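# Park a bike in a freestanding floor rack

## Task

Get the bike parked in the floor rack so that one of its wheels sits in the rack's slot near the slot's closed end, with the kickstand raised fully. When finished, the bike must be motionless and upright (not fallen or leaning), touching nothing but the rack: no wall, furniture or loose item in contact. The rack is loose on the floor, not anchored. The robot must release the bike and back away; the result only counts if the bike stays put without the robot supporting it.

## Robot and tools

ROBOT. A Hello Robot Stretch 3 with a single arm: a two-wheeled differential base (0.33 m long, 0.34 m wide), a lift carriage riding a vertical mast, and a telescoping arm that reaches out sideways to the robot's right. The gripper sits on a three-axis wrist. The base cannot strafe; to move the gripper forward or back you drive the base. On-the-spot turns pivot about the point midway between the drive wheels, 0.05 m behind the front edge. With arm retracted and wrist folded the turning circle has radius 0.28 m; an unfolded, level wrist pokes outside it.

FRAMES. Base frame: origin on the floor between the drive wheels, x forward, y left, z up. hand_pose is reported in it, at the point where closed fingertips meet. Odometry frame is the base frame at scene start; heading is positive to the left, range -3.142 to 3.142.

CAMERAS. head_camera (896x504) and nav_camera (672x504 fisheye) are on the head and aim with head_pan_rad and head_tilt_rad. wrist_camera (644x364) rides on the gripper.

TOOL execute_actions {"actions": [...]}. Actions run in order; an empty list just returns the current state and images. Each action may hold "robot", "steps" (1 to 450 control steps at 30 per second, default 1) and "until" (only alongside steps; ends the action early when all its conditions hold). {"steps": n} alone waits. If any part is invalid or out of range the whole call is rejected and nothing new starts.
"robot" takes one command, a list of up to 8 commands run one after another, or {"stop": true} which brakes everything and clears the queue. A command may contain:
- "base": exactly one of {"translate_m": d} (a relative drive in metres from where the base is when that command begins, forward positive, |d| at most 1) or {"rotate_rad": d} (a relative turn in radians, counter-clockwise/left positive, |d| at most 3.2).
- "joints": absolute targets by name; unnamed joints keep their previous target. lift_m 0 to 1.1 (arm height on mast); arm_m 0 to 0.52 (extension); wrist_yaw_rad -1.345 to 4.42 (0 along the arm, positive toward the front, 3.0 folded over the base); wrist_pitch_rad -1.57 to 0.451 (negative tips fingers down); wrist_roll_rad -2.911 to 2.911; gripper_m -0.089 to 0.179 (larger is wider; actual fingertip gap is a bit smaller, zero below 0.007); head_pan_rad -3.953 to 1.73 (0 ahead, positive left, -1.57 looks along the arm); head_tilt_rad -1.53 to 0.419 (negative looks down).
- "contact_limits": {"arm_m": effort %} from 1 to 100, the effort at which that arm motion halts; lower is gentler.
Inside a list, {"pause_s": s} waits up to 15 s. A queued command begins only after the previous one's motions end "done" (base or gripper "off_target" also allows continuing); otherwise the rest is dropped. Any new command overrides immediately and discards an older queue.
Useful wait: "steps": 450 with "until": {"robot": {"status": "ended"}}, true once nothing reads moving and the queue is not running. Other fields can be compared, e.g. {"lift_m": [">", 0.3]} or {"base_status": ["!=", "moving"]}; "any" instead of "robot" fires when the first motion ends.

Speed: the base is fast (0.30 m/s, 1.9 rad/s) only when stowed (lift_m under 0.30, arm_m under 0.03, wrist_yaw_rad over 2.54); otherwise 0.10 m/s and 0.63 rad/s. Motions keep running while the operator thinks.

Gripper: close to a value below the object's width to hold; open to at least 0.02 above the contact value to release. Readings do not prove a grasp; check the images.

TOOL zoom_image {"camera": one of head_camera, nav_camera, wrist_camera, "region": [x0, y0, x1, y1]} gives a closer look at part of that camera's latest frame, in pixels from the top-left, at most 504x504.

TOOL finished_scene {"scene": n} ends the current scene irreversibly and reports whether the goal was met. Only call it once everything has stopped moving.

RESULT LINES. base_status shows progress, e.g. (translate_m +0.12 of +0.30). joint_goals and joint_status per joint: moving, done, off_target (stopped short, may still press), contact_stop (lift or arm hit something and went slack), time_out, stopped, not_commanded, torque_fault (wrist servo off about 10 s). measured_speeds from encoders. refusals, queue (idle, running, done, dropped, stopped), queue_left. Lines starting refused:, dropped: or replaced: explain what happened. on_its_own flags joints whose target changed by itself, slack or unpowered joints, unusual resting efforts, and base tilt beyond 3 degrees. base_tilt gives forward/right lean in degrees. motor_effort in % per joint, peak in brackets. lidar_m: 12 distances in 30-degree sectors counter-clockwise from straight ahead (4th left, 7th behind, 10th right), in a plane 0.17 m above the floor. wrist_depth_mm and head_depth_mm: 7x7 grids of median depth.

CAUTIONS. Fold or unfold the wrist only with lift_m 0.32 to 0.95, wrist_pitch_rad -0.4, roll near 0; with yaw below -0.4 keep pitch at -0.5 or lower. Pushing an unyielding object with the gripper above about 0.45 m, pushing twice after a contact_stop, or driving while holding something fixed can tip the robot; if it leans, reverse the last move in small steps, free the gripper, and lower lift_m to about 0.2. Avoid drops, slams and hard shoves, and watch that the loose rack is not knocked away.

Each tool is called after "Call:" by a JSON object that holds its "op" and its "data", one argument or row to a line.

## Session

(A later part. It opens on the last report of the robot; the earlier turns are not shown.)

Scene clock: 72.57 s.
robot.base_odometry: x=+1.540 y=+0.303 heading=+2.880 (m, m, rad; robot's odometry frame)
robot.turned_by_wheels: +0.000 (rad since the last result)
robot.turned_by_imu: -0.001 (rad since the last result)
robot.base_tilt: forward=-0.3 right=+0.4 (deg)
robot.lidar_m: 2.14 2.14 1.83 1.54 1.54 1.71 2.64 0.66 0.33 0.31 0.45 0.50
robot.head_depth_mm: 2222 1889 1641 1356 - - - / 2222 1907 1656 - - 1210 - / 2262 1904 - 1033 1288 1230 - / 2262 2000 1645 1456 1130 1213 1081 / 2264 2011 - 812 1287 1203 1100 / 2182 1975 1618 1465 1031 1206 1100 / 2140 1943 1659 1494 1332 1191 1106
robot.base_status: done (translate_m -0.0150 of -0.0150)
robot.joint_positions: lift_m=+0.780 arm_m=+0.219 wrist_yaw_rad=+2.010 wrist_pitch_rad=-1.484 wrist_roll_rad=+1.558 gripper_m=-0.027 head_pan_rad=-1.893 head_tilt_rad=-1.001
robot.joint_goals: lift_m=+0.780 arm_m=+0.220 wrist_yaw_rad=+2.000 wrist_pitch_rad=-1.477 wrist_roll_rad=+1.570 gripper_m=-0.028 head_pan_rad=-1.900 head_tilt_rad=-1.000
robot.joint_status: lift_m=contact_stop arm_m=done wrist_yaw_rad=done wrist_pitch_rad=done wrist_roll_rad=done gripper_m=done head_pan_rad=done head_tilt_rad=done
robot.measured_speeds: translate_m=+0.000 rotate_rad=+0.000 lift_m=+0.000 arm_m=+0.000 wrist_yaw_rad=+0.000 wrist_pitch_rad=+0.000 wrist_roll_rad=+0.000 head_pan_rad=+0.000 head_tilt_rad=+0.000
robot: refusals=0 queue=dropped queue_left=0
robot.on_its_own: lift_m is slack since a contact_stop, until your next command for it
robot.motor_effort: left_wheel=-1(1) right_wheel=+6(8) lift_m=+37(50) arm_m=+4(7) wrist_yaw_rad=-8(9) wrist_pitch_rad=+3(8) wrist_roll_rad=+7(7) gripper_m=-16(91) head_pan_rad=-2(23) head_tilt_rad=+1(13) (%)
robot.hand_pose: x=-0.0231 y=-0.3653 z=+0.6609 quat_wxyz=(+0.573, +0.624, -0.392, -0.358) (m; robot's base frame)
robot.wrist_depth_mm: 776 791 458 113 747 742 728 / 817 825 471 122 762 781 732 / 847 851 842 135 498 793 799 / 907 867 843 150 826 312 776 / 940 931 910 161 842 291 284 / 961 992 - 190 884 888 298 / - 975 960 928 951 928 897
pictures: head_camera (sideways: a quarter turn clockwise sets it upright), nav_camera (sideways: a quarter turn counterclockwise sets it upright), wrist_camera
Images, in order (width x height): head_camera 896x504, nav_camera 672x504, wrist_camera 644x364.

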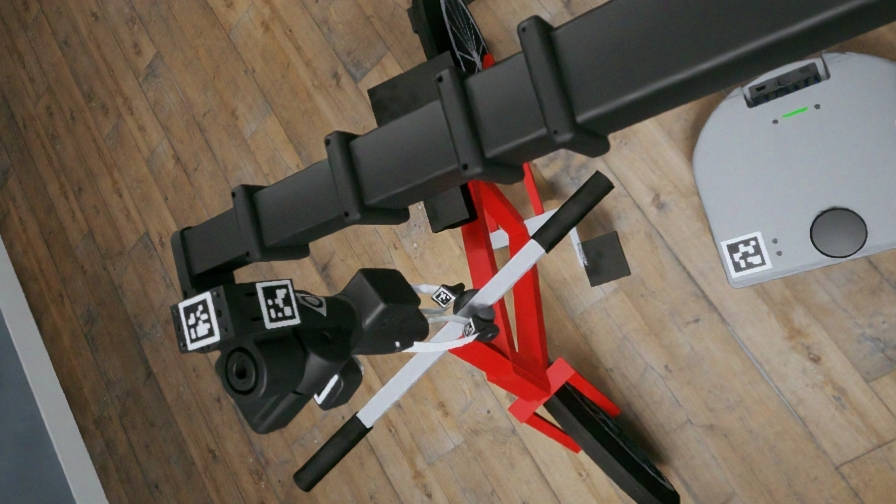

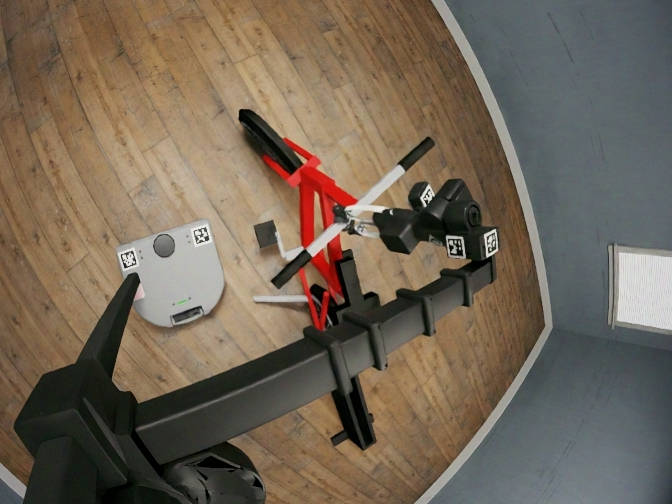

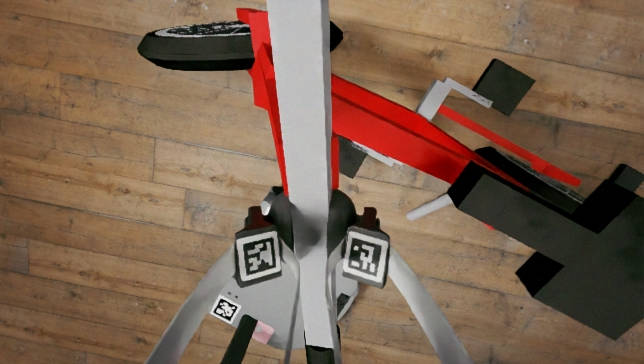

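Call:
{"op": "execute_actions", "data": {
  "actions": [
    {"robot": [{"joints": {"arm_m": 0.29, "wrist_yaw_rad": 1.8, "head_pan_rad": -2.3, "head_tilt_rad": -0.9}}, {"joints": {"arm_m": 0.355, "wrist_yaw_rad": 1.58}}], "steps": 200, "until": {"robot": {"status": "ended"}}}
  ]
}}

Scene clock: 77.00 s.
robot.base_odometry: x=+1.540 y=+0.303 heading=+2.880 (m, m, rad; robot's odometry frame)
robot.turned_by_wheels: +0.000 (rad since the last result)
robot.turned_by_imu: +0.000 (rad since the last result)
robot.base_tilt: forward=-0.4 right=+0.4 (deg)
robot.lidar_m: 2.14 2.13 1.83 1.54 1.53 1.71 2.64 0.71 0.53 0.52 0.52 2.51
robot.head_depth_mm: 2426 2182 1816 1532 1368 1256 - / 2503 2191 1831 1478 1395 - - / 2615 2175 1836 1305 - - - / 2714 2216 1836 1164 - 1227 - / 2773 2228 1840 - 1237 1207 1118 / 2727 2233 1932 1509 1175 1219 1107 / 2576 2241 1912 1591 916 1138 1108
robot.base_status: done (translate_m -0.0150 of -0.0150)
robot.joint_positions: lift_m=+0.798 arm_m=+0.355 wrist_yaw_rad=+1.596 wrist_pitch_rad=-1.485 wrist_roll_rad=+1.533 gripper_m=-0.027 head_pan_rad=-2.293 head_tilt_rad=-0.902
robot.joint_goals: lift_m=+0.798 arm_m=+0.355 wrist_yaw_rad=+1.580 wrist_pitch_rad=-1.477 wrist_roll_rad=+1.570 gripper_m=-0.028 head_pan_rad=-2.300 head_tilt_rad=-0.900
robot.joint_status: lift_m=contact_stop arm_m=done wrist_yaw_rad=done wrist_pitch_rad=done wrist_roll_rad=done gripper_m=done head_pan_rad=done head_tilt_rad=done
robot.measured_speeds: translate_m=+0.000 rotate_rad=+0.000 lift_m=+0.001 arm_m=+0.000 wrist_yaw_rad=+0.000 wrist_pitch_rad=+0.000 wrist_roll_rad=+0.000 head_pan_rad=+0.000 head_tilt_rad=+0.000
robot: refusals=0 queue=done queue_left=0
robot.on_its_own: lift_m is slack since a contact_stop, until your next command for it (your +0.777 is given up)
robot.motor_effort: left_wheel=+1(1) right_wheel=-1(6) lift_m=+37(38) arm_m=+2(5) wrist_yaw_rad=-12(19) wrist_pitch_rad=+4(13) wrist_roll_rad=+21(23) gripper_m=-17(18) head_pan_rad=-3(24) head_tilt_rad=+2(12) (%)
robot.hand_pose: x=-0.0238 y=-0.4999 z=+0.6791 quat_wxyz=(+0.494, +0.536, -0.505, -0.462) (m; robot's base frame)
robot.wrist_depth_mm: 813 798 799 762 769 734 716 / 838 836 830 798 798 793 764 / 870 837 474 147 610 612 292 / 906 905 883 154 851 291 286 / 974 938 870 158 897 860 293 / 972 - 958 168 944 924 881 / - - - 173 917 928 943
pictures: head_camera (sideways: a quarter turn clockwise sets it upright), nav_camera (sideways: a quarter turn counterclockwise sets it upright), wrist_camera
Images, in order (width x height): head_camera 896x504, nav_camera 672x504, wrist_camera 644x364.

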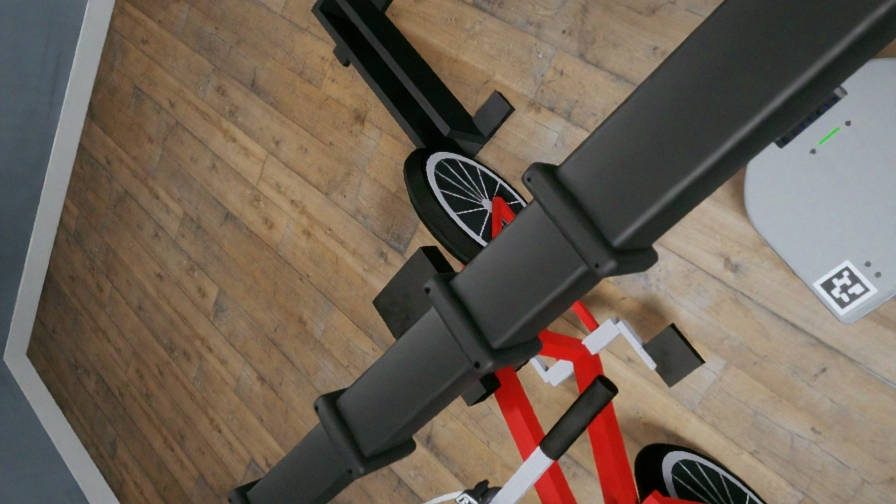

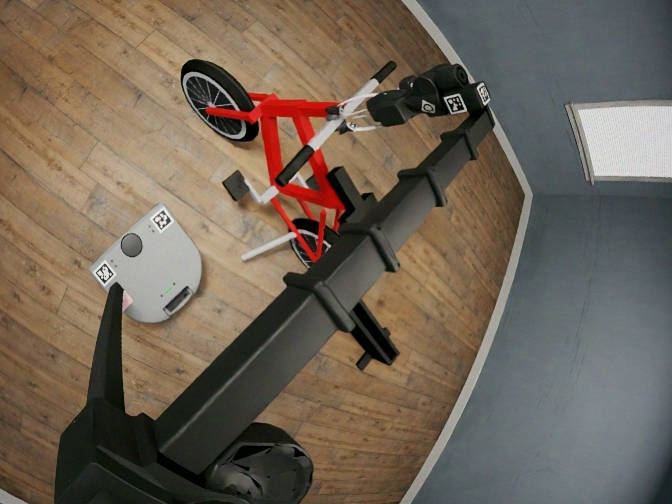

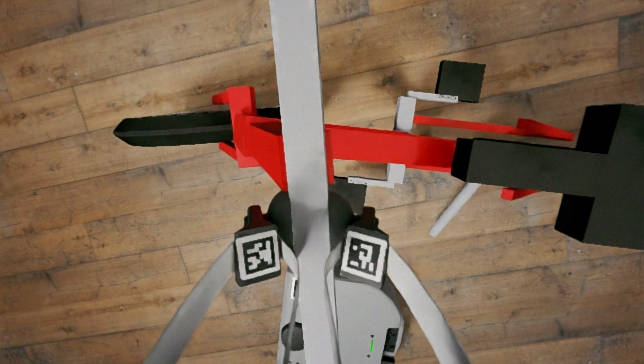

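Call:
{"op": "execute_actions", "data": {
  "actions": [
    {"robot": [{"joints": {"wrist_yaw_rad": 0.8, "wrist_roll_rad": 0.9, "head_pan_rad": -2.45, "head_tilt_rad": -0.85}}, {"joints": {"wrist_yaw_rad": 0.0, "wrist_roll_rad": 0.06}}], "steps": 200, "until": {"robot": {"status": "ended"}}}
  ]
}}

Scene clock: 78.83 s.
robot.base_odometry: x=+1.540 y=+0.303 heading=+2.880 (m, m, rad; robot's odometry frame)
robot.turned_by_wheels: +0.000 (rad since the last result)
robot.turned_by_imu: +0.000 (rad since the last result)
robot.base_tilt: forward=-0.5 right=+0.5 (deg)
robot.lidar_m: 2.14 2.13 1.82 1.54 1.53 1.71 2.64 0.71 0.53 0.50 0.51 2.50
robot.head_depth_mm: 2316 2368 1924 1628 1400 1251 - / 2408 2373 1942 1601 1400 1291 - / 2540 2394 1943 1524 1421 - - / 2616 2394 1947 1322 1353 1197 1160 / 2737 2402 1960 1632 - 1220 1127 / 2807 2421 1963 1698 1117 1189 1113 / 2901 2451 1968 - 1362 1039 1104
robot.base_status: done (translate_m -0.0150 of -0.0150)
robot.joint_positions: lift_m=+0.800 arm_m=+0.355 wrist_yaw_rad=+0.812 wrist_pitch_rad=-1.491 wrist_roll_rad=+0.876 gripper_m=-0.027 head_pan_rad=-2.443 head_tilt_rad=-0.853
robot.joint_goals: lift_m=+0.800 arm_m=+0.355 wrist_yaw_rad=+0.800 wrist_pitch_rad=-1.477 wrist_roll_rad=+0.900 gripper_m=-0.028 head_pan_rad=-2.450 head_tilt_rad=-0.850
robot.joint_status: lift_m=contact_stop arm_m=done wrist_yaw_rad=done wrist_pitch_rad=done wrist_roll_rad=off_target gripper_m=done head_pan_rad=done head_tilt_rad=done
robot.measured_speeds: translate_m=+0.000 rotate_rad=+0.000 lift_m=+0.001 arm_m=+0.000 wrist_yaw_rad=-0.010 wrist_pitch_rad=+0.000 wrist_roll_rad=+0.000 head_pan_rad=+0.000 head_tilt_rad=+0.000
robot: refusals=0 queue=dropped queue_left=0
robot.on_its_own: lift_m is slack since a contact_stop, until your next command for it (your +0.777 is given up)
robot.motor_effort: left_wheel=+1(3) right_wheel=+0(7) lift_m=+38(38) arm_m=+1(2) wrist_yaw_rad=-9(15) wrist_pitch_rad=+7(8) wrist_roll_rad=+13(20) gripper_m=-16(18) head_pan_rad=-2(14) head_tilt_rad=+2(9) (%)
robot.hand_pose: x=-0.0242 y=-0.4974 z=+0.6809 quat_wxyz=(+0.482, +0.485, -0.543, -0.487) (m; robot's base frame)
robot.wrist_depth_mm: 838 813 798 764 779 774 763 / 836 813 812 822 796 818 791 / 854 874 475 165 603 291 287 / 913 872 891 157 845 838 294 / 889 912 914 157 869 876 851 / 965 928 897 164 886 882 896 / 976 980 970 169 - 942 942
pictures: head_camera (sideways: a quarter turn clockwise sets it upright), nav_camera (sideways: a quarter turn counterclockwise sets it upright), wrist_camera
dropped: robot: command 0 of its queue: wrist_roll_rad: off_target
Images, in order (width x height): head_camera 896x504, nav_camera 672x504, wrist_camera 644x364.

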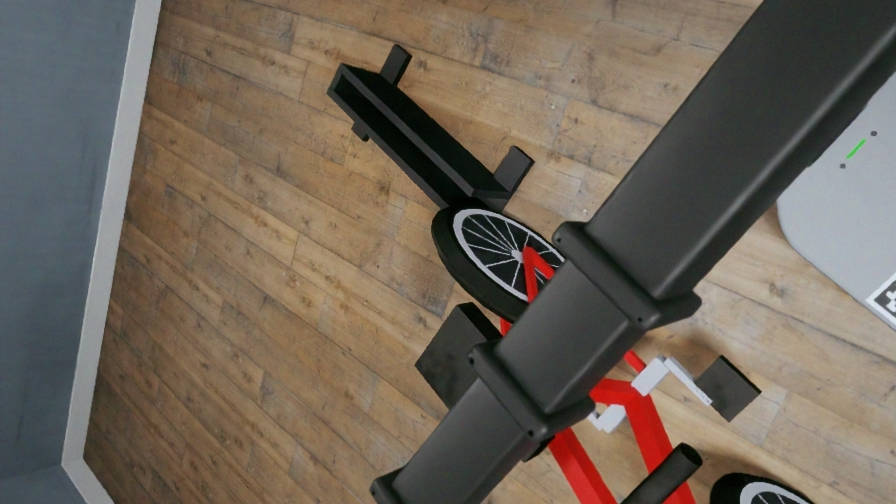

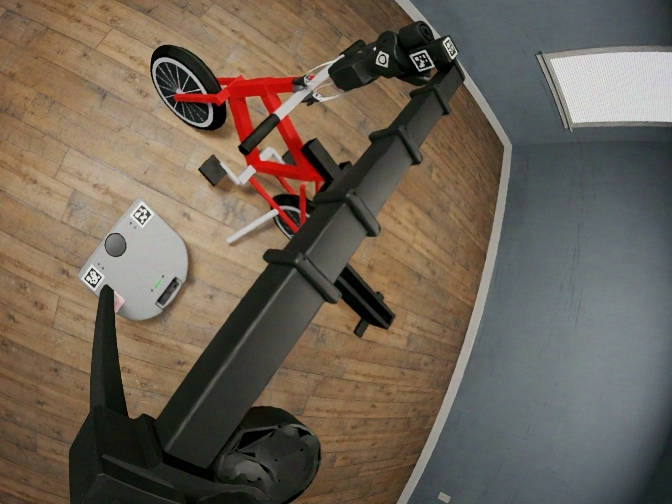

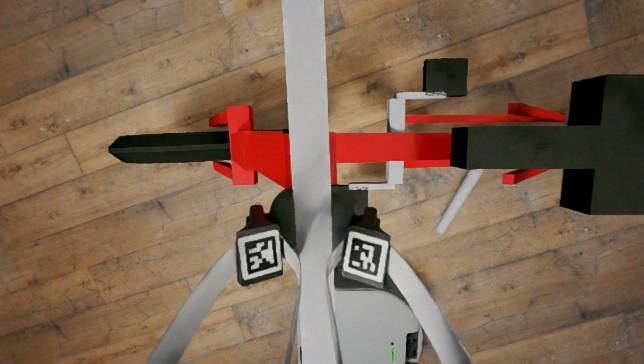

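Call:
{"op": "execute_actions", "data": {
  "actions": [
    {"robot": {"joints": {"wrist_yaw_rad": 0.0, "wrist_roll_rad": 0.06}}, "steps": 200, "until": {"robot": {"status": "ended"}}}
  ]
}}

Scene clock: 80.30 s.
robot.base_odometry: x=+1.540 y=+0.303 heading=+2.880 (m, m, rad; robot's odometry frame)
robot.turned_by_wheels: +0.000 (rad since the last result)
robot.turned_by_imu: +0.000 (rad since the last result)
robot.base_tilt: forward=-0.4 right=+0.5 (deg)
robot.lidar_m: 2.14 2.13 1.82 1.53 1.53 1.71 2.64 0.71 0.53 0.50 0.51 2.49
robot.head_depth_mm: 2313 2368 1924 1618 1402 1256 - / 2396 2375 1931 1594 1403 1292 - / 2516 2393 1946 1530 1427 - - / 2616 2403 1954 1327 1351 1207 1161 / 2749 2414 1955 1625 - 1229 1128 / 2801 2422 1977 1688 1141 1185 1116 / 2887 2447 1967 - 1358 1038 1113
robot.base_status: done (translate_m -0.0150 of -0.0150)
robot.joint_positions: lift_m=+0.799 arm_m=+0.355 wrist_yaw_rad=+0.007 wrist_pitch_rad=-1.474 wrist_roll_rad=+0.045 gripper_m=-0.027 head_pan_rad=-2.443 head_tilt_rad=-0.853
robot.joint_goals: lift_m=+0.799 arm_m=+0.355 wrist_yaw_rad=+0.000 wrist_pitch_rad=-1.477 wrist_roll_rad=+0.060 gripper_m=-0.028 head_pan_rad=-2.450 head_tilt_rad=-0.850
robot.joint_status: lift_m=contact_stop arm_m=done wrist_yaw_rad=done wrist_pitch_rad=done wrist_roll_rad=done gripper_m=done head_pan_rad=done head_tilt_rad=done
robot.measured_speeds: translate_m=+0.000 rotate_rad=+0.002 lift_m=+0.000 arm_m=+0.000 wrist_yaw_rad=+0.000 wrist_pitch_rad=+0.000 wrist_roll_rad=+0.000 head_pan_rad=+0.000 head_tilt_rad=+0.000
robot: refusals=0 queue=done queue_left=0
robot.on_its_own: lift_m is slack since a contact_stop, until your next command for it (your +0.777 is given up)
robot.motor_effort: left_wheel=+0(3) right_wheel=-1(10) lift_m=+38(38) arm_m=+2(2) wrist_yaw_rad=-5(11) wrist_pitch_rad=-2(7) wrist_roll_rad=+8(15) gripper_m=-16(19) head_pan_rad=-2(4) head_tilt_rad=+2(2) (%)
robot.hand_pose: x=-0.0216 y=-0.5006 z=+0.6808 quat_wxyz=(+0.513, +0.466, -0.533, -0.484) (m; robot's base frame)
robot.wrist_depth_mm: 768 809 811 805 816 820 843 / 792 814 822 818 829 830 855 / 813 800 480 323 635 440 305 / 837 858 648 157 853 421 309 / 859 887 870 157 891 877 912 / 865 882 850 160 902 932 980 / 871 912 918 163 917 953 954
pictures: head_camera (sideways: a quarter turn clockwise sets it upright), nav_camera (sideways: a quarter turn counterclockwise sets it upright), wrist_camera
Images, in order (width x height): head_camera 896x504, nav_camera 672x504, wrist_camera 644x364.

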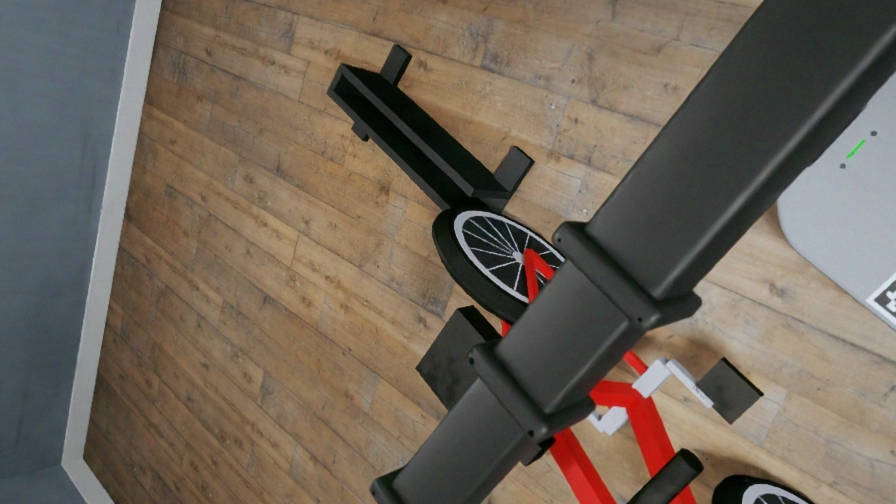

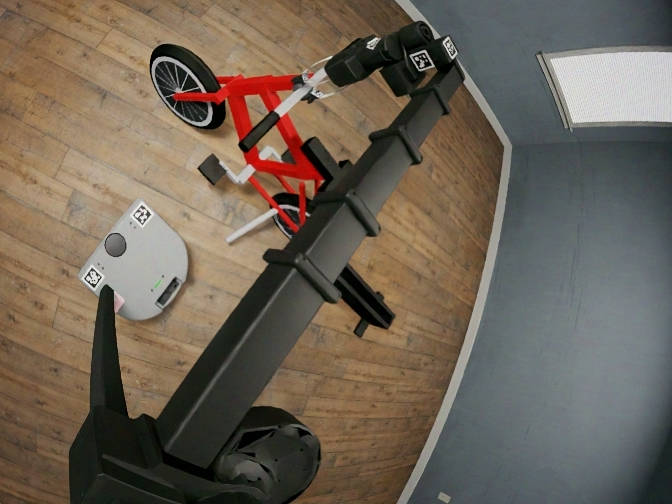

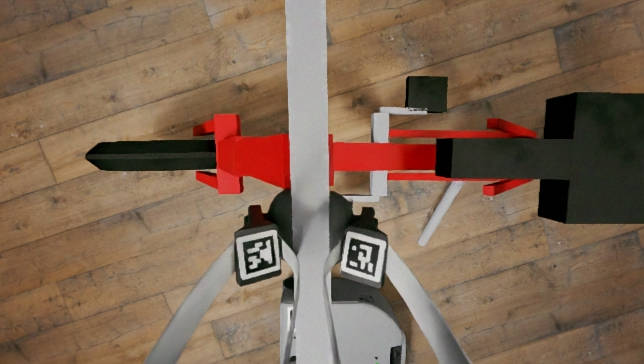

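Call:
{"op": "zoom_image", "data": {
  "camera": "wrist_camera",
  "region": [260, 244, 440, 364]
}}

Call:
{"op": "zoom_image", "data": {
  "camera": "head_camera",
  "region": [320, 40, 600, 330]
}}

Region (260, 244, 440, 364) of wrist_camera's 644x364 image, scaled by 2.800.

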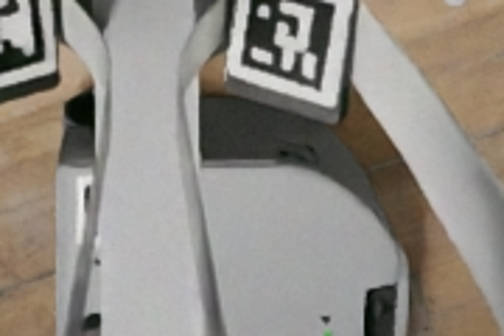

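Region (320, 40, 600, 330) of head_camera's 896x504 image, scaled by 1.738, with more detail than that image has; it fills the left 487 columns of this view, and the rest is white.

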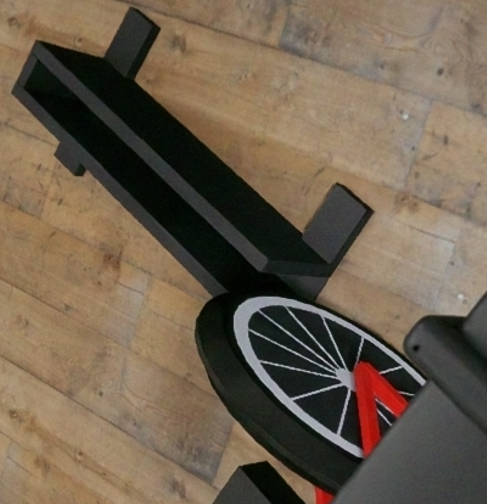

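Call:
{"op": "execute_actions", "data": {
  "actions": [
    {"robot": {"joints": {"arm_m": 0.333, "wrist_roll_rad": 0.045}, "base": {"translate_m": -0.11}}, "steps": 200, "until": {"robot": {"status": "ended"}}}
  ]
}}

Call:
{"op": "zoom_image", "data": {
  "camera": "head_camera",
  "region": [320, 40, 600, 330]
}}

Scene clock: 84.00 s.
robot.base_odometry: x=+1.646 y=+0.274 heading=+2.880 (m, m, rad; robot's odometry frame)
robot.turned_by_wheels: +0.000 (rad since the last result)
robot.turned_by_imu: -0.001 (rad since the last result)
robot.base_tilt: forward=-0.4 right=+0.5 (deg)
robot.lidar_m: 2.25 2.23 1.78 1.50 1.50 1.67 2.54 0.70 0.53 0.50 0.52 2.54
robot.head_depth_mm: 2221 2368 1912 1631 1390 1254 - / 2323 2363 1929 1591 1404 1290 - / 2409 2379 1946 1523 1416 - - / 2505 2396 1947 1342 1333 1199 1156 / 2648 2424 1962 1649 - 1225 1128 / 2765 2442 1956 1695 1136 1094 1115 / 2833 2431 1973 - 1358 1030 1116
robot.base_status: done (translate_m -0.1100 of -0.1100)
robot.joint_positions: lift_m=+0.799 arm_m=+0.333 wrist_yaw_rad=+0.007 wrist_pitch_rad=-1.476 wrist_roll_rad=+0.039 gripper_m=-0.027 head_pan_rad=-2.443 head_tilt_rad=-0.853
robot.joint_goals: lift_m=+0.799 arm_m=+0.333 wrist_yaw_rad=+0.000 wrist_pitch_rad=-1.477 wrist_roll_rad=+0.045 gripper_m=-0.028 head_pan_rad=-2.450 head_tilt_rad=-0.850
robot.joint_status: lift_m=contact_stop arm_m=done wrist_yaw_rad=done wrist_pitch_rad=done wrist_roll_rad=done gripper_m=done head_pan_rad=done head_tilt_rad=done
robot.measured_speeds: translate_m=+0.000 rotate_rad=+0.000 lift_m=+0.000 arm_m=+0.000 wrist_yaw_rad=+0.000 wrist_pitch_rad=+0.000 wrist_roll_rad=+0.000 head_pan_rad=+0.000 head_tilt_rad=+0.000
robot: refusals=0 queue=done queue_left=0
robot.on_its_own: lift_m is slack since a contact_stop, until your next command for it (your +0.777 is given up)
robot.motor_effort: left_wheel=+3(5) right_wheel=-6(12) lift_m=+38(38) arm_m=-2(1) wrist_yaw_rad=-5(5) wrist_pitch_rad=-1(3) wrist_roll_rad=+4(8) gripper_m=-18(18) head_pan_rad=-3(3) head_tilt_rad=+1(1) (%)
robot.hand_pose: x=-0.0216 y=-0.4785 z=+0.6808 quat_wxyz=(+0.515, +0.468, -0.531, -0.483) (m; robot's base frame)
robot.wrist_depth_mm: 783 780 806 145 819 799 839 / 792 806 832 835 839 836 837 / 818 834 477 319 637 439 301 / 847 849 845 157 711 415 314 / 861 868 847 158 883 901 899 / 863 867 908 164 913 929 937 / 914 894 900 168 935 923 952
pictures: head_camera (sideways: a quarter turn clockwise sets it upright), nav_camera (sideways: a quarter turn counterclockwise sets it upright), wrist_camera
Images, in order (width x height): head_camera 896x504, nav_camera 672x504, wrist_camera 644x364.

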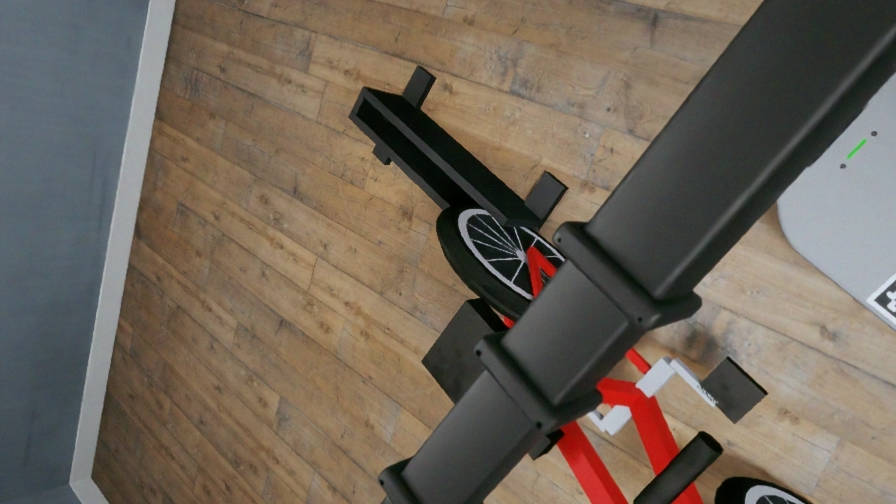

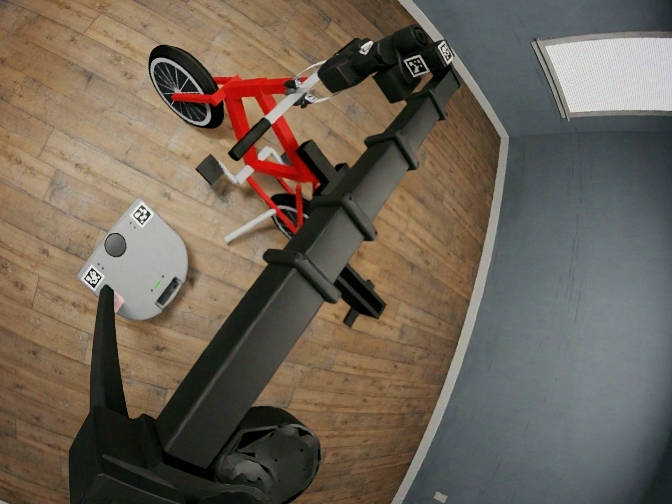

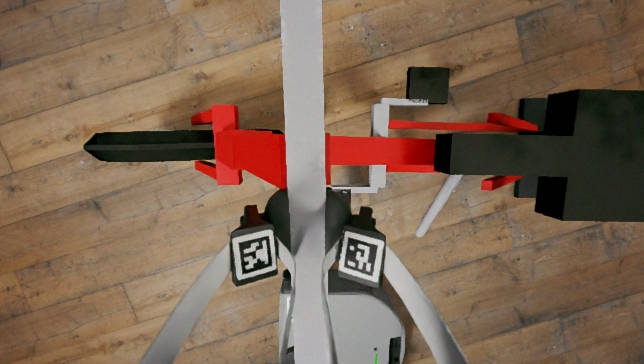

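Region (320, 40, 600, 330) of head_camera's 896x504 image, scaled by 1.738, with more detail than that image has; it fills the left 487 columns of this view, and the rest is white.

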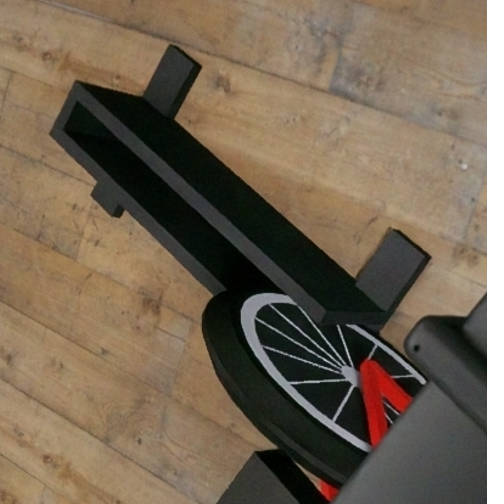

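Call:
{"op": "execute_actions", "data": {
  "actions": [
    {"robot": {"base": {"translate_m": -0.42}}, "steps": 200, "until": {"robot": {"translate_m": ["<", -0.2]}}}
  ]
}}

Scene clock: 86.43 s.
robot.base_odometry: x=+1.841 y=+0.222 heading=+2.881 (m, m, rad; robot's odometry frame)
robot.turned_by_wheels: +0.001 (rad since the last result)
robot.turned_by_imu: +0.000 (rad since the last result)
robot.base_tilt: forward=-0.6 right=+0.7 (deg)
robot.lidar_m: 2.44 2.42 1.73 1.44 1.43 1.60 2.35 0.71 0.53 0.54 0.54 2.61
robot.head_depth_mm: 2048 2269 1930 1632 1402 1254 - / 2135 2326 1936 1599 1403 1296 - / 2223 2384 1942 1533 1429 - - / 2338 2385 1952 1343 1302 1200 1154 / 2428 2413 1954 1650 - 1228 1125 / 2563 2427 1968 1697 1124 1182 1115 / 2669 2443 1980 - 1346 1196 1114
robot.base_status: moving (translate_m -0.2014 of -0.4200)
robot.joint_positions: lift_m=+0.799 arm_m=+0.333 wrist_yaw_rad=+0.014 wrist_pitch_rad=-1.448 wrist_roll_rad=+0.020 gripper_m=-0.027 head_pan_rad=-2.443 head_tilt_rad=-0.853
robot.joint_goals: lift_m=+0.799 arm_m=+0.333 wrist_yaw_rad=+0.000 wrist_pitch_rad=-1.477 wrist_roll_rad=+0.045 gripper_m=-0.028 head_pan_rad=-2.450 head_tilt_rad=-0.850
robot.joint_status: lift_m=contact_stop arm_m=done wrist_yaw_rad=done wrist_pitch_rad=done wrist_roll_rad=done gripper_m=done head_pan_rad=done head_tilt_rad=done
robot.measured_speeds: translate_m=-0.100 rotate_rad=-0.001 lift_m=+0.000 arm_m=+0.000 wrist_yaw_rad=+0.000 wrist_pitch_rad=+0.048 wrist_roll_rad=+0.000 head_pan_rad=+0.000 head_tilt_rad=+0.000
robot: refusals=0 queue=running queue_left=0
robot.on_its_own: lift_m is slack since a contact_stop, until your next command for it (your +0.777 is given up)
robot.motor_effort: left_wheel=+9(12) right_wheel=-30(41) lift_m=+39(38) arm_m=-1(1) wrist_yaw_rad=-11(11) wrist_pitch_rad=-15(16) wrist_roll_rad=+14(14) gripper_m=-25(26) head_pan_rad=-3(2) head_tilt_rad=+2(2) (%)
robot.hand_pose: x=-0.0215 y=-0.4857 z=+0.6809 quat_wxyz=(+0.528, +0.467, -0.532, -0.470) (m; robot's base frame)
robot.wrist_depth_mm: 803 794 145 810 820 841 847 / 825 804 835 831 825 849 832 / 815 825 283 332 634 643 301 / 833 852 466 641 717 304 308 / 822 870 848 161 893 872 313 / 868 843 894 166 902 912 882 / 882 902 898 174 894 948 916
pictures: head_camera (sideways: a quarter turn clockwise sets it upright), nav_camera (sideways: a quarter turn counterclockwise sets it upright), wrist_camera
Images, in order (width x height): head_camera 896x504, nav_camera 672x504, wrist_camera 644x364.

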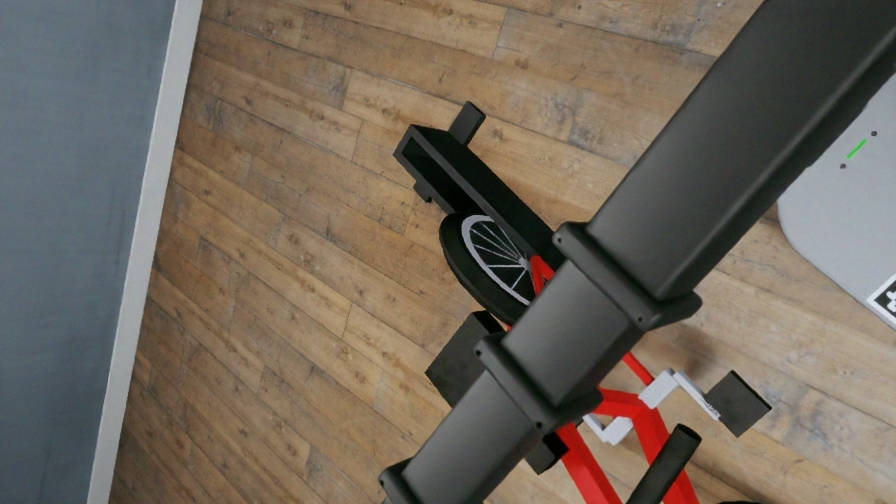

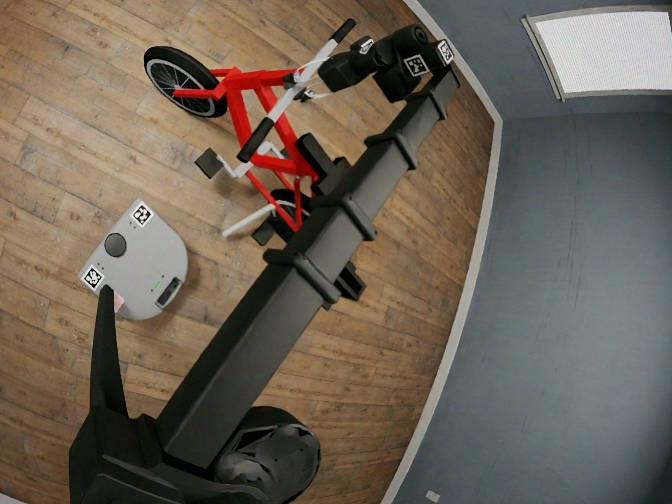

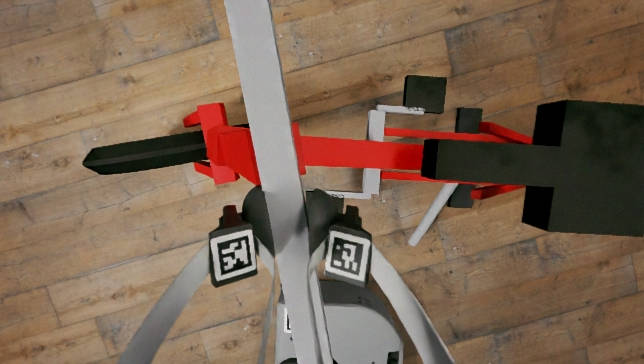

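Call:
{"op": "execute_actions", "data": {
  "actions": [
    {"robot": {"joints": {"wrist_roll_rad": 0.3}}, "steps": 24}
  ]
}}

Scene clock: 87.30 s.
robot.base_odometry: x=+1.924 y=+0.200 heading=+2.881 (m, m, rad; robot's odometry frame)
robot.turned_by_wheels: +0.000 (rad since the last result)
robot.turned_by_imu: +0.000 (rad since the last result)
robot.base_tilt: forward=+0.8 right=+0.1 (deg)
robot.lidar_m: 2.52 2.51 1.69 1.41 1.40 1.57 2.27 0.72 0.53 0.55 0.55 2.64
robot.head_depth_mm: 1978 2216 1927 1624 1397 1253 - / 2069 2277 1932 1628 1406 1297 - / 2137 2329 1932 1530 1421 - - / 2244 2405 1954 1345 1314 1204 1151 / 2330 2413 1966 1645 - 1224 1129 / 2461 2419 1959 1693 1135 1186 1115 / 2588 2458 1972 - 1348 1191 1113
robot.base_status: moving (translate_m -0.2880 of -0.4200)
robot.joint_positions: lift_m=+0.799 arm_m=+0.333 wrist_yaw_rad=+0.024 wrist_pitch_rad=-1.436 wrist_roll_rad=+0.246 gripper_m=-0.027 head_pan_rad=-2.443 head_tilt_rad=-0.853
robot.joint_goals: lift_m=+0.799 arm_m=+0.333 wrist_yaw_rad=+0.000 wrist_pitch_rad=-1.477 wrist_roll_rad=+0.300 gripper_m=-0.028 head_pan_rad=-2.450 head_tilt_rad=-0.850
robot.joint_status: lift_m=contact_stop arm_m=done wrist_yaw_rad=done wrist_pitch_rad=done wrist_roll_rad=off_target gripper_m=done head_pan_rad=done head_tilt_rad=done
robot.measured_speeds: translate_m=-0.100 rotate_rad=+0.000 lift_m=+0.000 arm_m=+0.000 wrist_yaw_rad=+0.000 wrist_pitch_rad=+0.000 wrist_roll_rad=+0.000 head_pan_rad=+0.000 head_tilt_rad=+0.000
robot: refusals=0 queue=dropped queue_left=0
robot.on_its_own: lift_m is slack since a contact_stop, until your next command for it (your +0.777 is given up)
robot.motor_effort: left_wheel=+12(14) right_wheel=-32(39) lift_m=+38(38) arm_m=-2(2) wrist_yaw_rad=-19(19) wrist_pitch_rad=-20(21) wrist_roll_rad=+30(33) gripper_m=-27(30) head_pan_rad=-4(3) head_tilt_rad=+1(2) (%)
robot.hand_pose: x=-0.0214 y=-0.4888 z=+0.6810 quat_wxyz=(+0.469, +0.411, -0.589, -0.514) (m; robot's base frame)
robot.wrist_depth_mm: 813 813 144 834 819 820 819 / 814 806 162 820 803 818 289 / 846 834 163 333 345 293 291 / 846 508 366 855 841 832 878 / 857 871 836 162 858 891 890 / 890 858 876 166 875 897 918 / 895 912 915 554 - 919 903
pictures: head_camera (sideways: a quarter turn clockwise sets it upright), nav_camera (sideways: a quarter turn counterclockwise sets it upright), wrist_camera
Images, in order (width x height): head_camera 896x504, nav_camera 672x504, wrist_camera 644x364.

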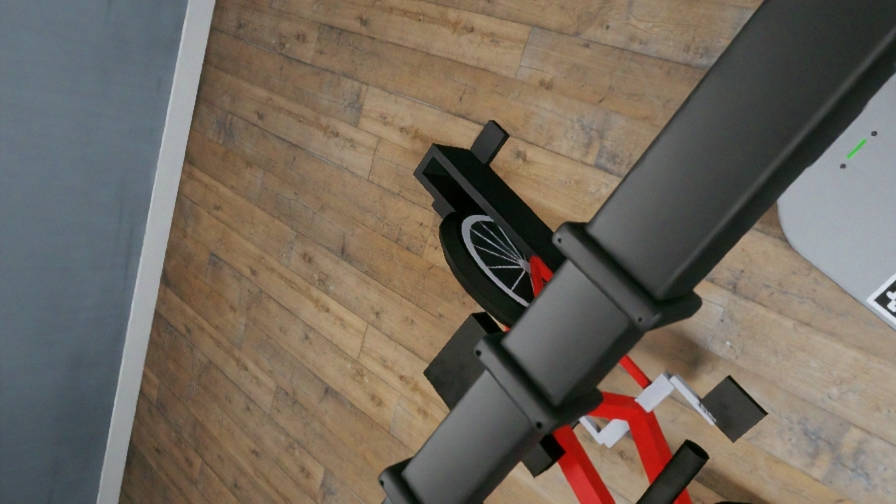

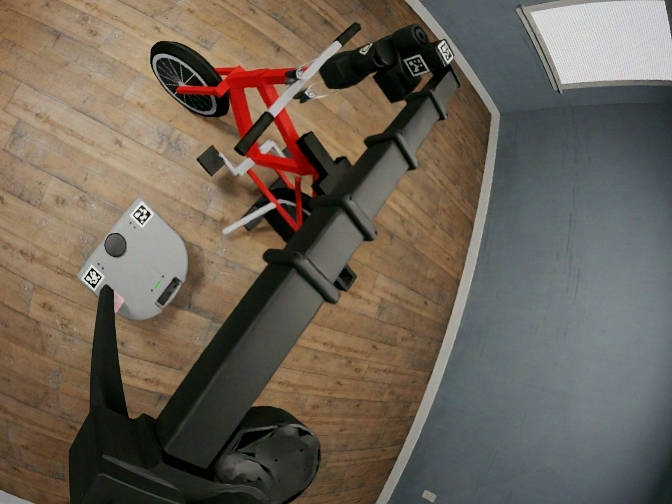

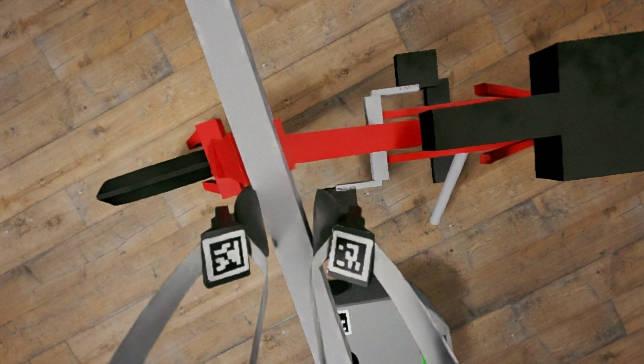

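Call:
{"op": "execute_actions", "data": {
  "actions": [
    {"robot": {"joints": {"arm_m": 0.358}}, "steps": 120, "until": {"robot": {"status": "ended"}}}
  ]
}}

Call:
{"op": "zoom_image", "data": {
  "camera": "head_camera",
  "region": [380, 100, 600, 330]
}}

Scene clock: 89.43 s.
robot.base_odometry: x=+2.052 y=+0.166 heading=+2.881 (m, m, rad; robot's odometry frame)
robot.turned_by_wheels: +0.000 (rad since the last result)
robot.turned_by_imu: -0.001 (rad since the last result)
robot.base_tilt: forward=-0.4 right=+0.5 (deg)
robot.lidar_m: 2.64 2.63 1.65 1.37 1.36 1.52 2.15 0.71 0.53 0.56 0.57 2.68
robot.head_depth_mm: 1878 2138 1927 1624 1403 1256 - / 1948 2198 1932 1636 1403 1295 - / 2020 2265 1946 1637 1426 - - / 2107 2321 1964 1339 1300 1201 1150 / 2198 2416 1960 1646 - 1224 1127 / 2320 2435 1973 1695 1136 1189 1112 / 2433 2436 1982 - 1348 1214 1114
robot.base_status: done (translate_m -0.4200 of -0.4200)
robot.joint_positions: lift_m=+0.800 arm_m=+0.358 wrist_yaw_rad=+0.021 wrist_pitch_rad=-1.447 wrist_roll_rad=+0.254 gripper_m=-0.027 head_pan_rad=-2.443 head_tilt_rad=-0.853
robot.joint_goals: lift_m=+0.800 arm_m=+0.358 wrist_yaw_rad=+0.000 wrist_pitch_rad=-1.477 wrist_roll_rad=+0.300 gripper_m=-0.028 head_pan_rad=-2.450 head_tilt_rad=-0.850
robot.joint_status: lift_m=contact_stop arm_m=done wrist_yaw_rad=done wrist_pitch_rad=done wrist_roll_rad=off_target gripper_m=done head_pan_rad=done head_tilt_rad=done
robot.measured_speeds: translate_m=+0.000 rotate_rad=+0.000 lift_m=+0.000 arm_m=+0.000 wrist_yaw_rad=+0.000 wrist_pitch_rad=+0.000 wrist_roll_rad=+0.000 head_pan_rad=+0.000 head_tilt_rad=+0.000
robot: refusals=0 queue=done queue_left=0
robot.on_its_own: lift_m is slack since a contact_stop, until your next command for it (your +0.777 is given up); right_wheel is at rest, and its effort (-25) is outside its rest range (-18 to +18); wrist_yaw_rad is at rest, and its effort (-17) is outside its rest range (-12 to +12)
robot.motor_effort: left_wheel=+10(16) right_wheel=-25(42) lift_m=+37(38) arm_m=+1(2) wrist_yaw_rad=-17(19) wrist_pitch_rad=-15(22) wrist_roll_rad=+26(30) gripper_m=-25(30) head_pan_rad=-3(3) head_tilt_rad=+1(2) (%)
robot.hand_pose: x=-0.0215 y=-0.5106 z=+0.6811 quat_wxyz=(+0.464, +0.411, -0.588, -0.519) (m; robot's base frame)
robot.wrist_depth_mm: 845 819 816 813 818 813 821 / 828 834 808 831 817 831 289 / 833 850 278 337 344 298 296 / 873 524 448 854 849 875 309 / 875 871 864 160 890 859 837 / 884 891 905 166 895 880 902 / 917 927 925 882 - 928 914
pictures: head_camera (sideways: a quarter turn clockwise sets it upright), nav_camera (sideways: a quarter turn counterclockwise sets it upright), wrist_camera
Images, in order (width x height): head_camera 896x504, nav_camera 672x504, wrist_camera 644x364.

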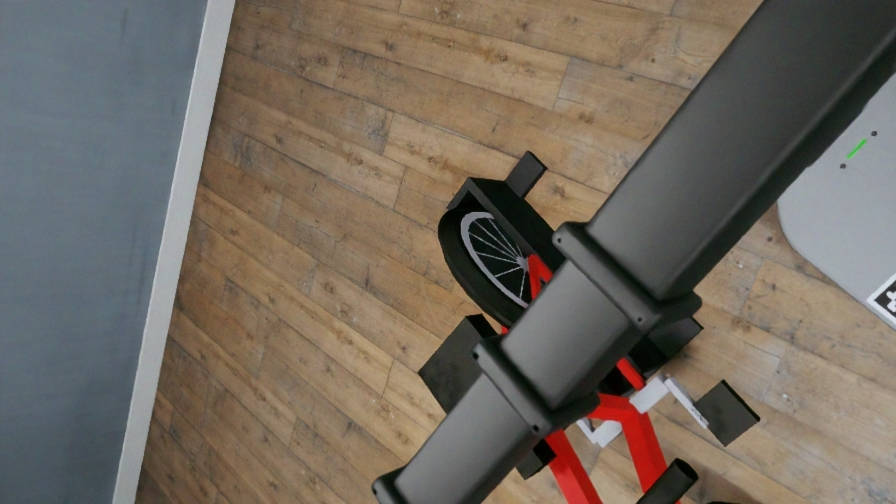

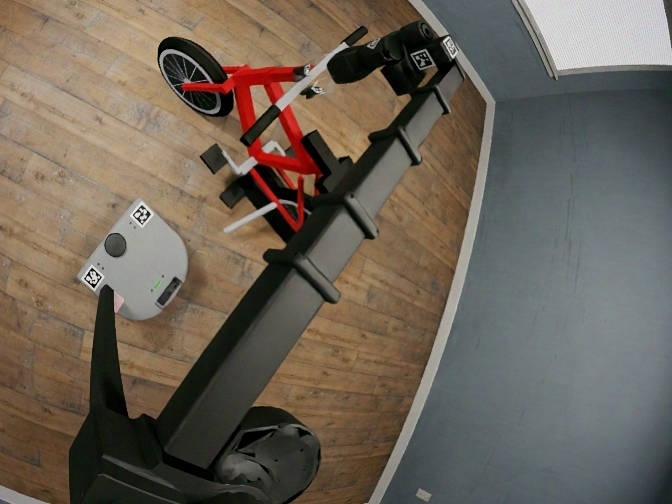

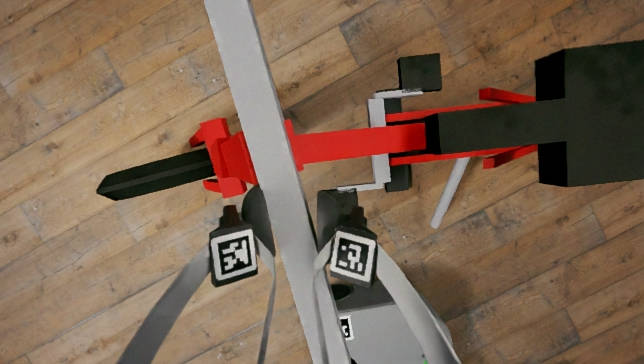

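Region (380, 100, 600, 330) of head_camera's 896x504 image, scaled by 2.191, with more detail than that image has; it fills the left 482 columns of this view, and the rest is white.

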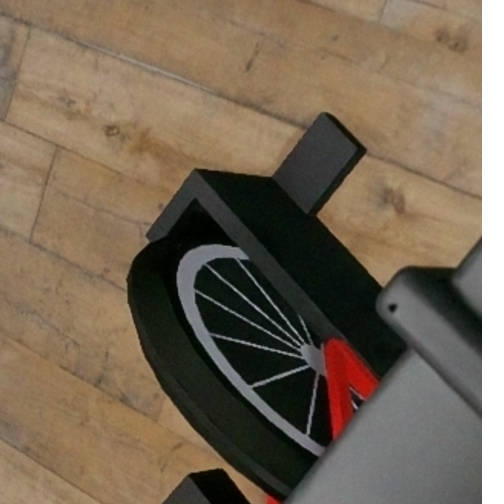

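Call:
{"op": "execute_actions", "data": {
  "actions": [
    {"robot": {"joints": {"arm_m": 0.375}, "base": {"translate_m": -0.05}}, "steps": 120, "until": {"robot": {"status": "ended"}}}
  ]
}}

Call:
{"op": "zoom_image", "data": {
  "camera": "head_camera",
  "region": [380, 100, 600, 330]
}}

Scene clock: 91.30 s.
robot.base_odometry: x=+2.100 y=+0.153 heading=+2.881 (m, m, rad; robot's odometry frame)
robot.turned_by_wheels: +0.000 (rad since the last result)
robot.turned_by_imu: +0.000 (rad since the last result)
robot.base_tilt: forward=-0.4 right=+0.4 (deg)
robot.lidar_m: 2.69 2.68 1.63 1.35 1.35 1.50 2.10 0.71 0.53 0.57 0.58 2.70
robot.head_depth_mm: 1824 2090 1931 1629 1409 1254 - / 1902 2169 1934 1626 1404 1294 - / 1983 2234 1936 1638 1416 - - / 2056 2315 1950 1340 1300 1200 1153 / 2171 2383 1947 1644 - 1223 1131 / 2278 2441 1960 1687 1140 1187 1114 / 2366 2460 1970 - 1352 1216 1113
robot.base_status: done (translate_m -0.0499 of -0.0500)
robot.joint_positions: lift_m=+0.800 arm_m=+0.375 wrist_yaw_rad=+0.019 wrist_pitch_rad=-1.478 wrist_roll_rad=+0.256 gripper_m=-0.027 head_pan_rad=-2.443 head_tilt_rad=-0.853
robot.joint_goals: lift_m=+0.800 arm_m=+0.375 wrist_yaw_rad=+0.000 wrist_pitch_rad=-1.477 wrist_roll_rad=+0.300 gripper_m=-0.028 head_pan_rad=-2.450 head_tilt_rad=-0.850
robot.joint_status: lift_m=contact_stop arm_m=done wrist_yaw_rad=done wrist_pitch_rad=done wrist_roll_rad=off_target gripper_m=done head_pan_rad=done head_tilt_rad=done
robot.measured_speeds: translate_m=+0.000 rotate_rad=+0.000 lift_m=+0.000 arm_m=+0.000 wrist_yaw_rad=+0.000 wrist_pitch_rad=+0.000 wrist_roll_rad=+0.000 head_pan_rad=+0.000 head_tilt_rad=+0.000
robot: refusals=0 queue=done queue_left=0
robot.on_its_own: lift_m is slack since a contact_stop, until your next command for it (your +0.777 is given up); right_wheel is at rest, and its effort (-33) is outside its rest range (-18 to +18); wrist_yaw_rad is at rest, and its effort (-15) is outside its rest range (-12 to +12)
robot.motor_effort: left_wheel=+13(18) right_wheel=-33(40) lift_m=+38(38) arm_m=+2(3) wrist_yaw_rad=-15(16) wrist_pitch_rad=+1(15) wrist_roll_rad=+25(26) gripper_m=-26(28) head_pan_rad=-3(3) head_tilt_rad=+2(2) (%)
robot.hand_pose: x=-0.0217 y=-0.5194 z=+0.6813 quat_wxyz=(+0.457, +0.417, -0.581, -0.529) (m; robot's base frame)
robot.wrist_depth_mm: 791 809 149 811 803 800 800 / 817 789 157 813 821 833 290 / 820 830 279 328 340 296 292 / 867 519 446 764 865 866 308 / 875 887 866 161 903 907 868 / 889 891 911 166 900 906 938 / 932 936 901 175 - 919 917
pictures: head_camera (sideways: a quarter turn clockwise sets it upright), nav_camera (sideways: a quarter turn counterclockwise sets it upright), wrist_camera
Images, in order (width x height): head_camera 896x504, nav_camera 672x504, wrist_camera 644x364.

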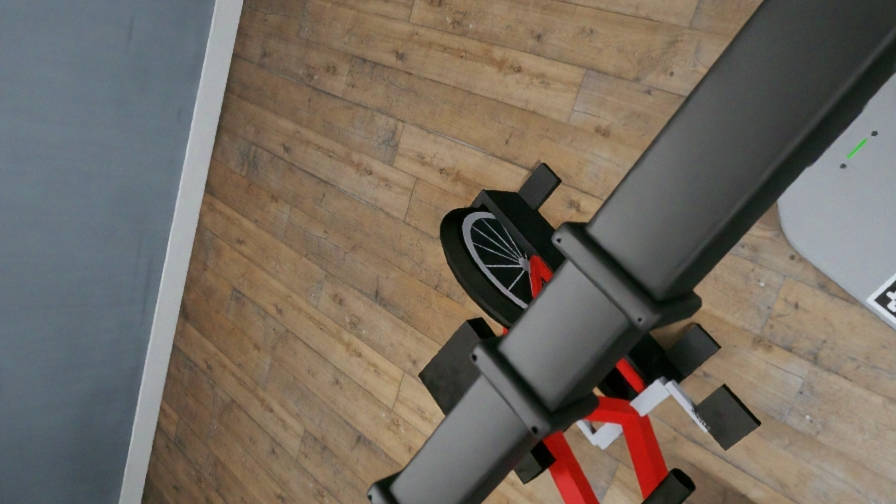

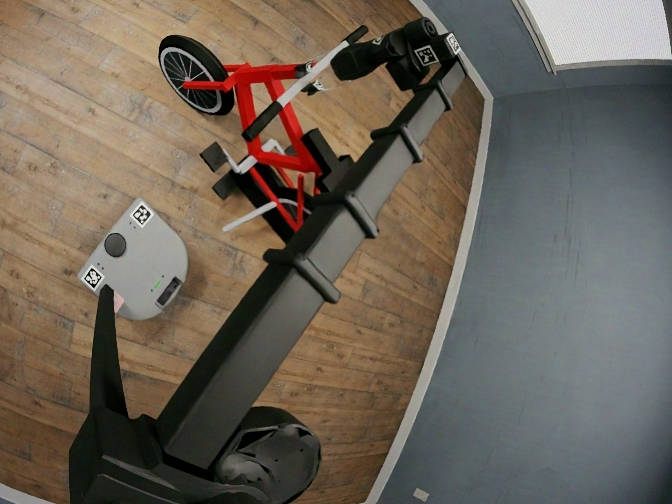

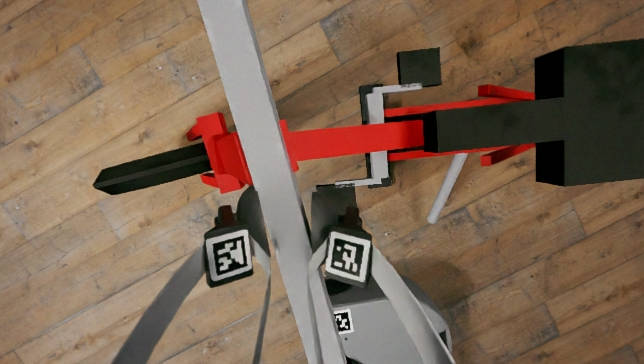

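Region (380, 100, 600, 330) of head_camera's 896x504 image, scaled by 2.191, with more detail than that image has; it fills the left 482 columns of this view, and the rest is white.

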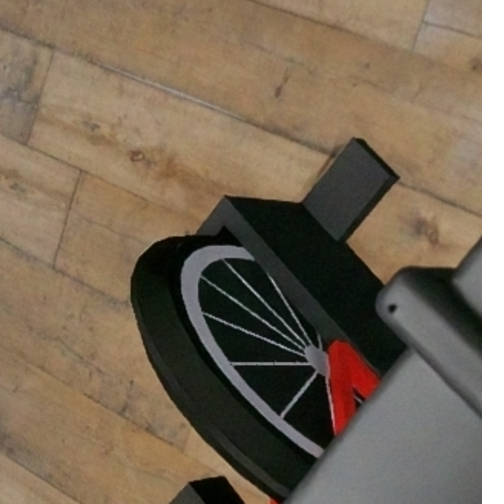

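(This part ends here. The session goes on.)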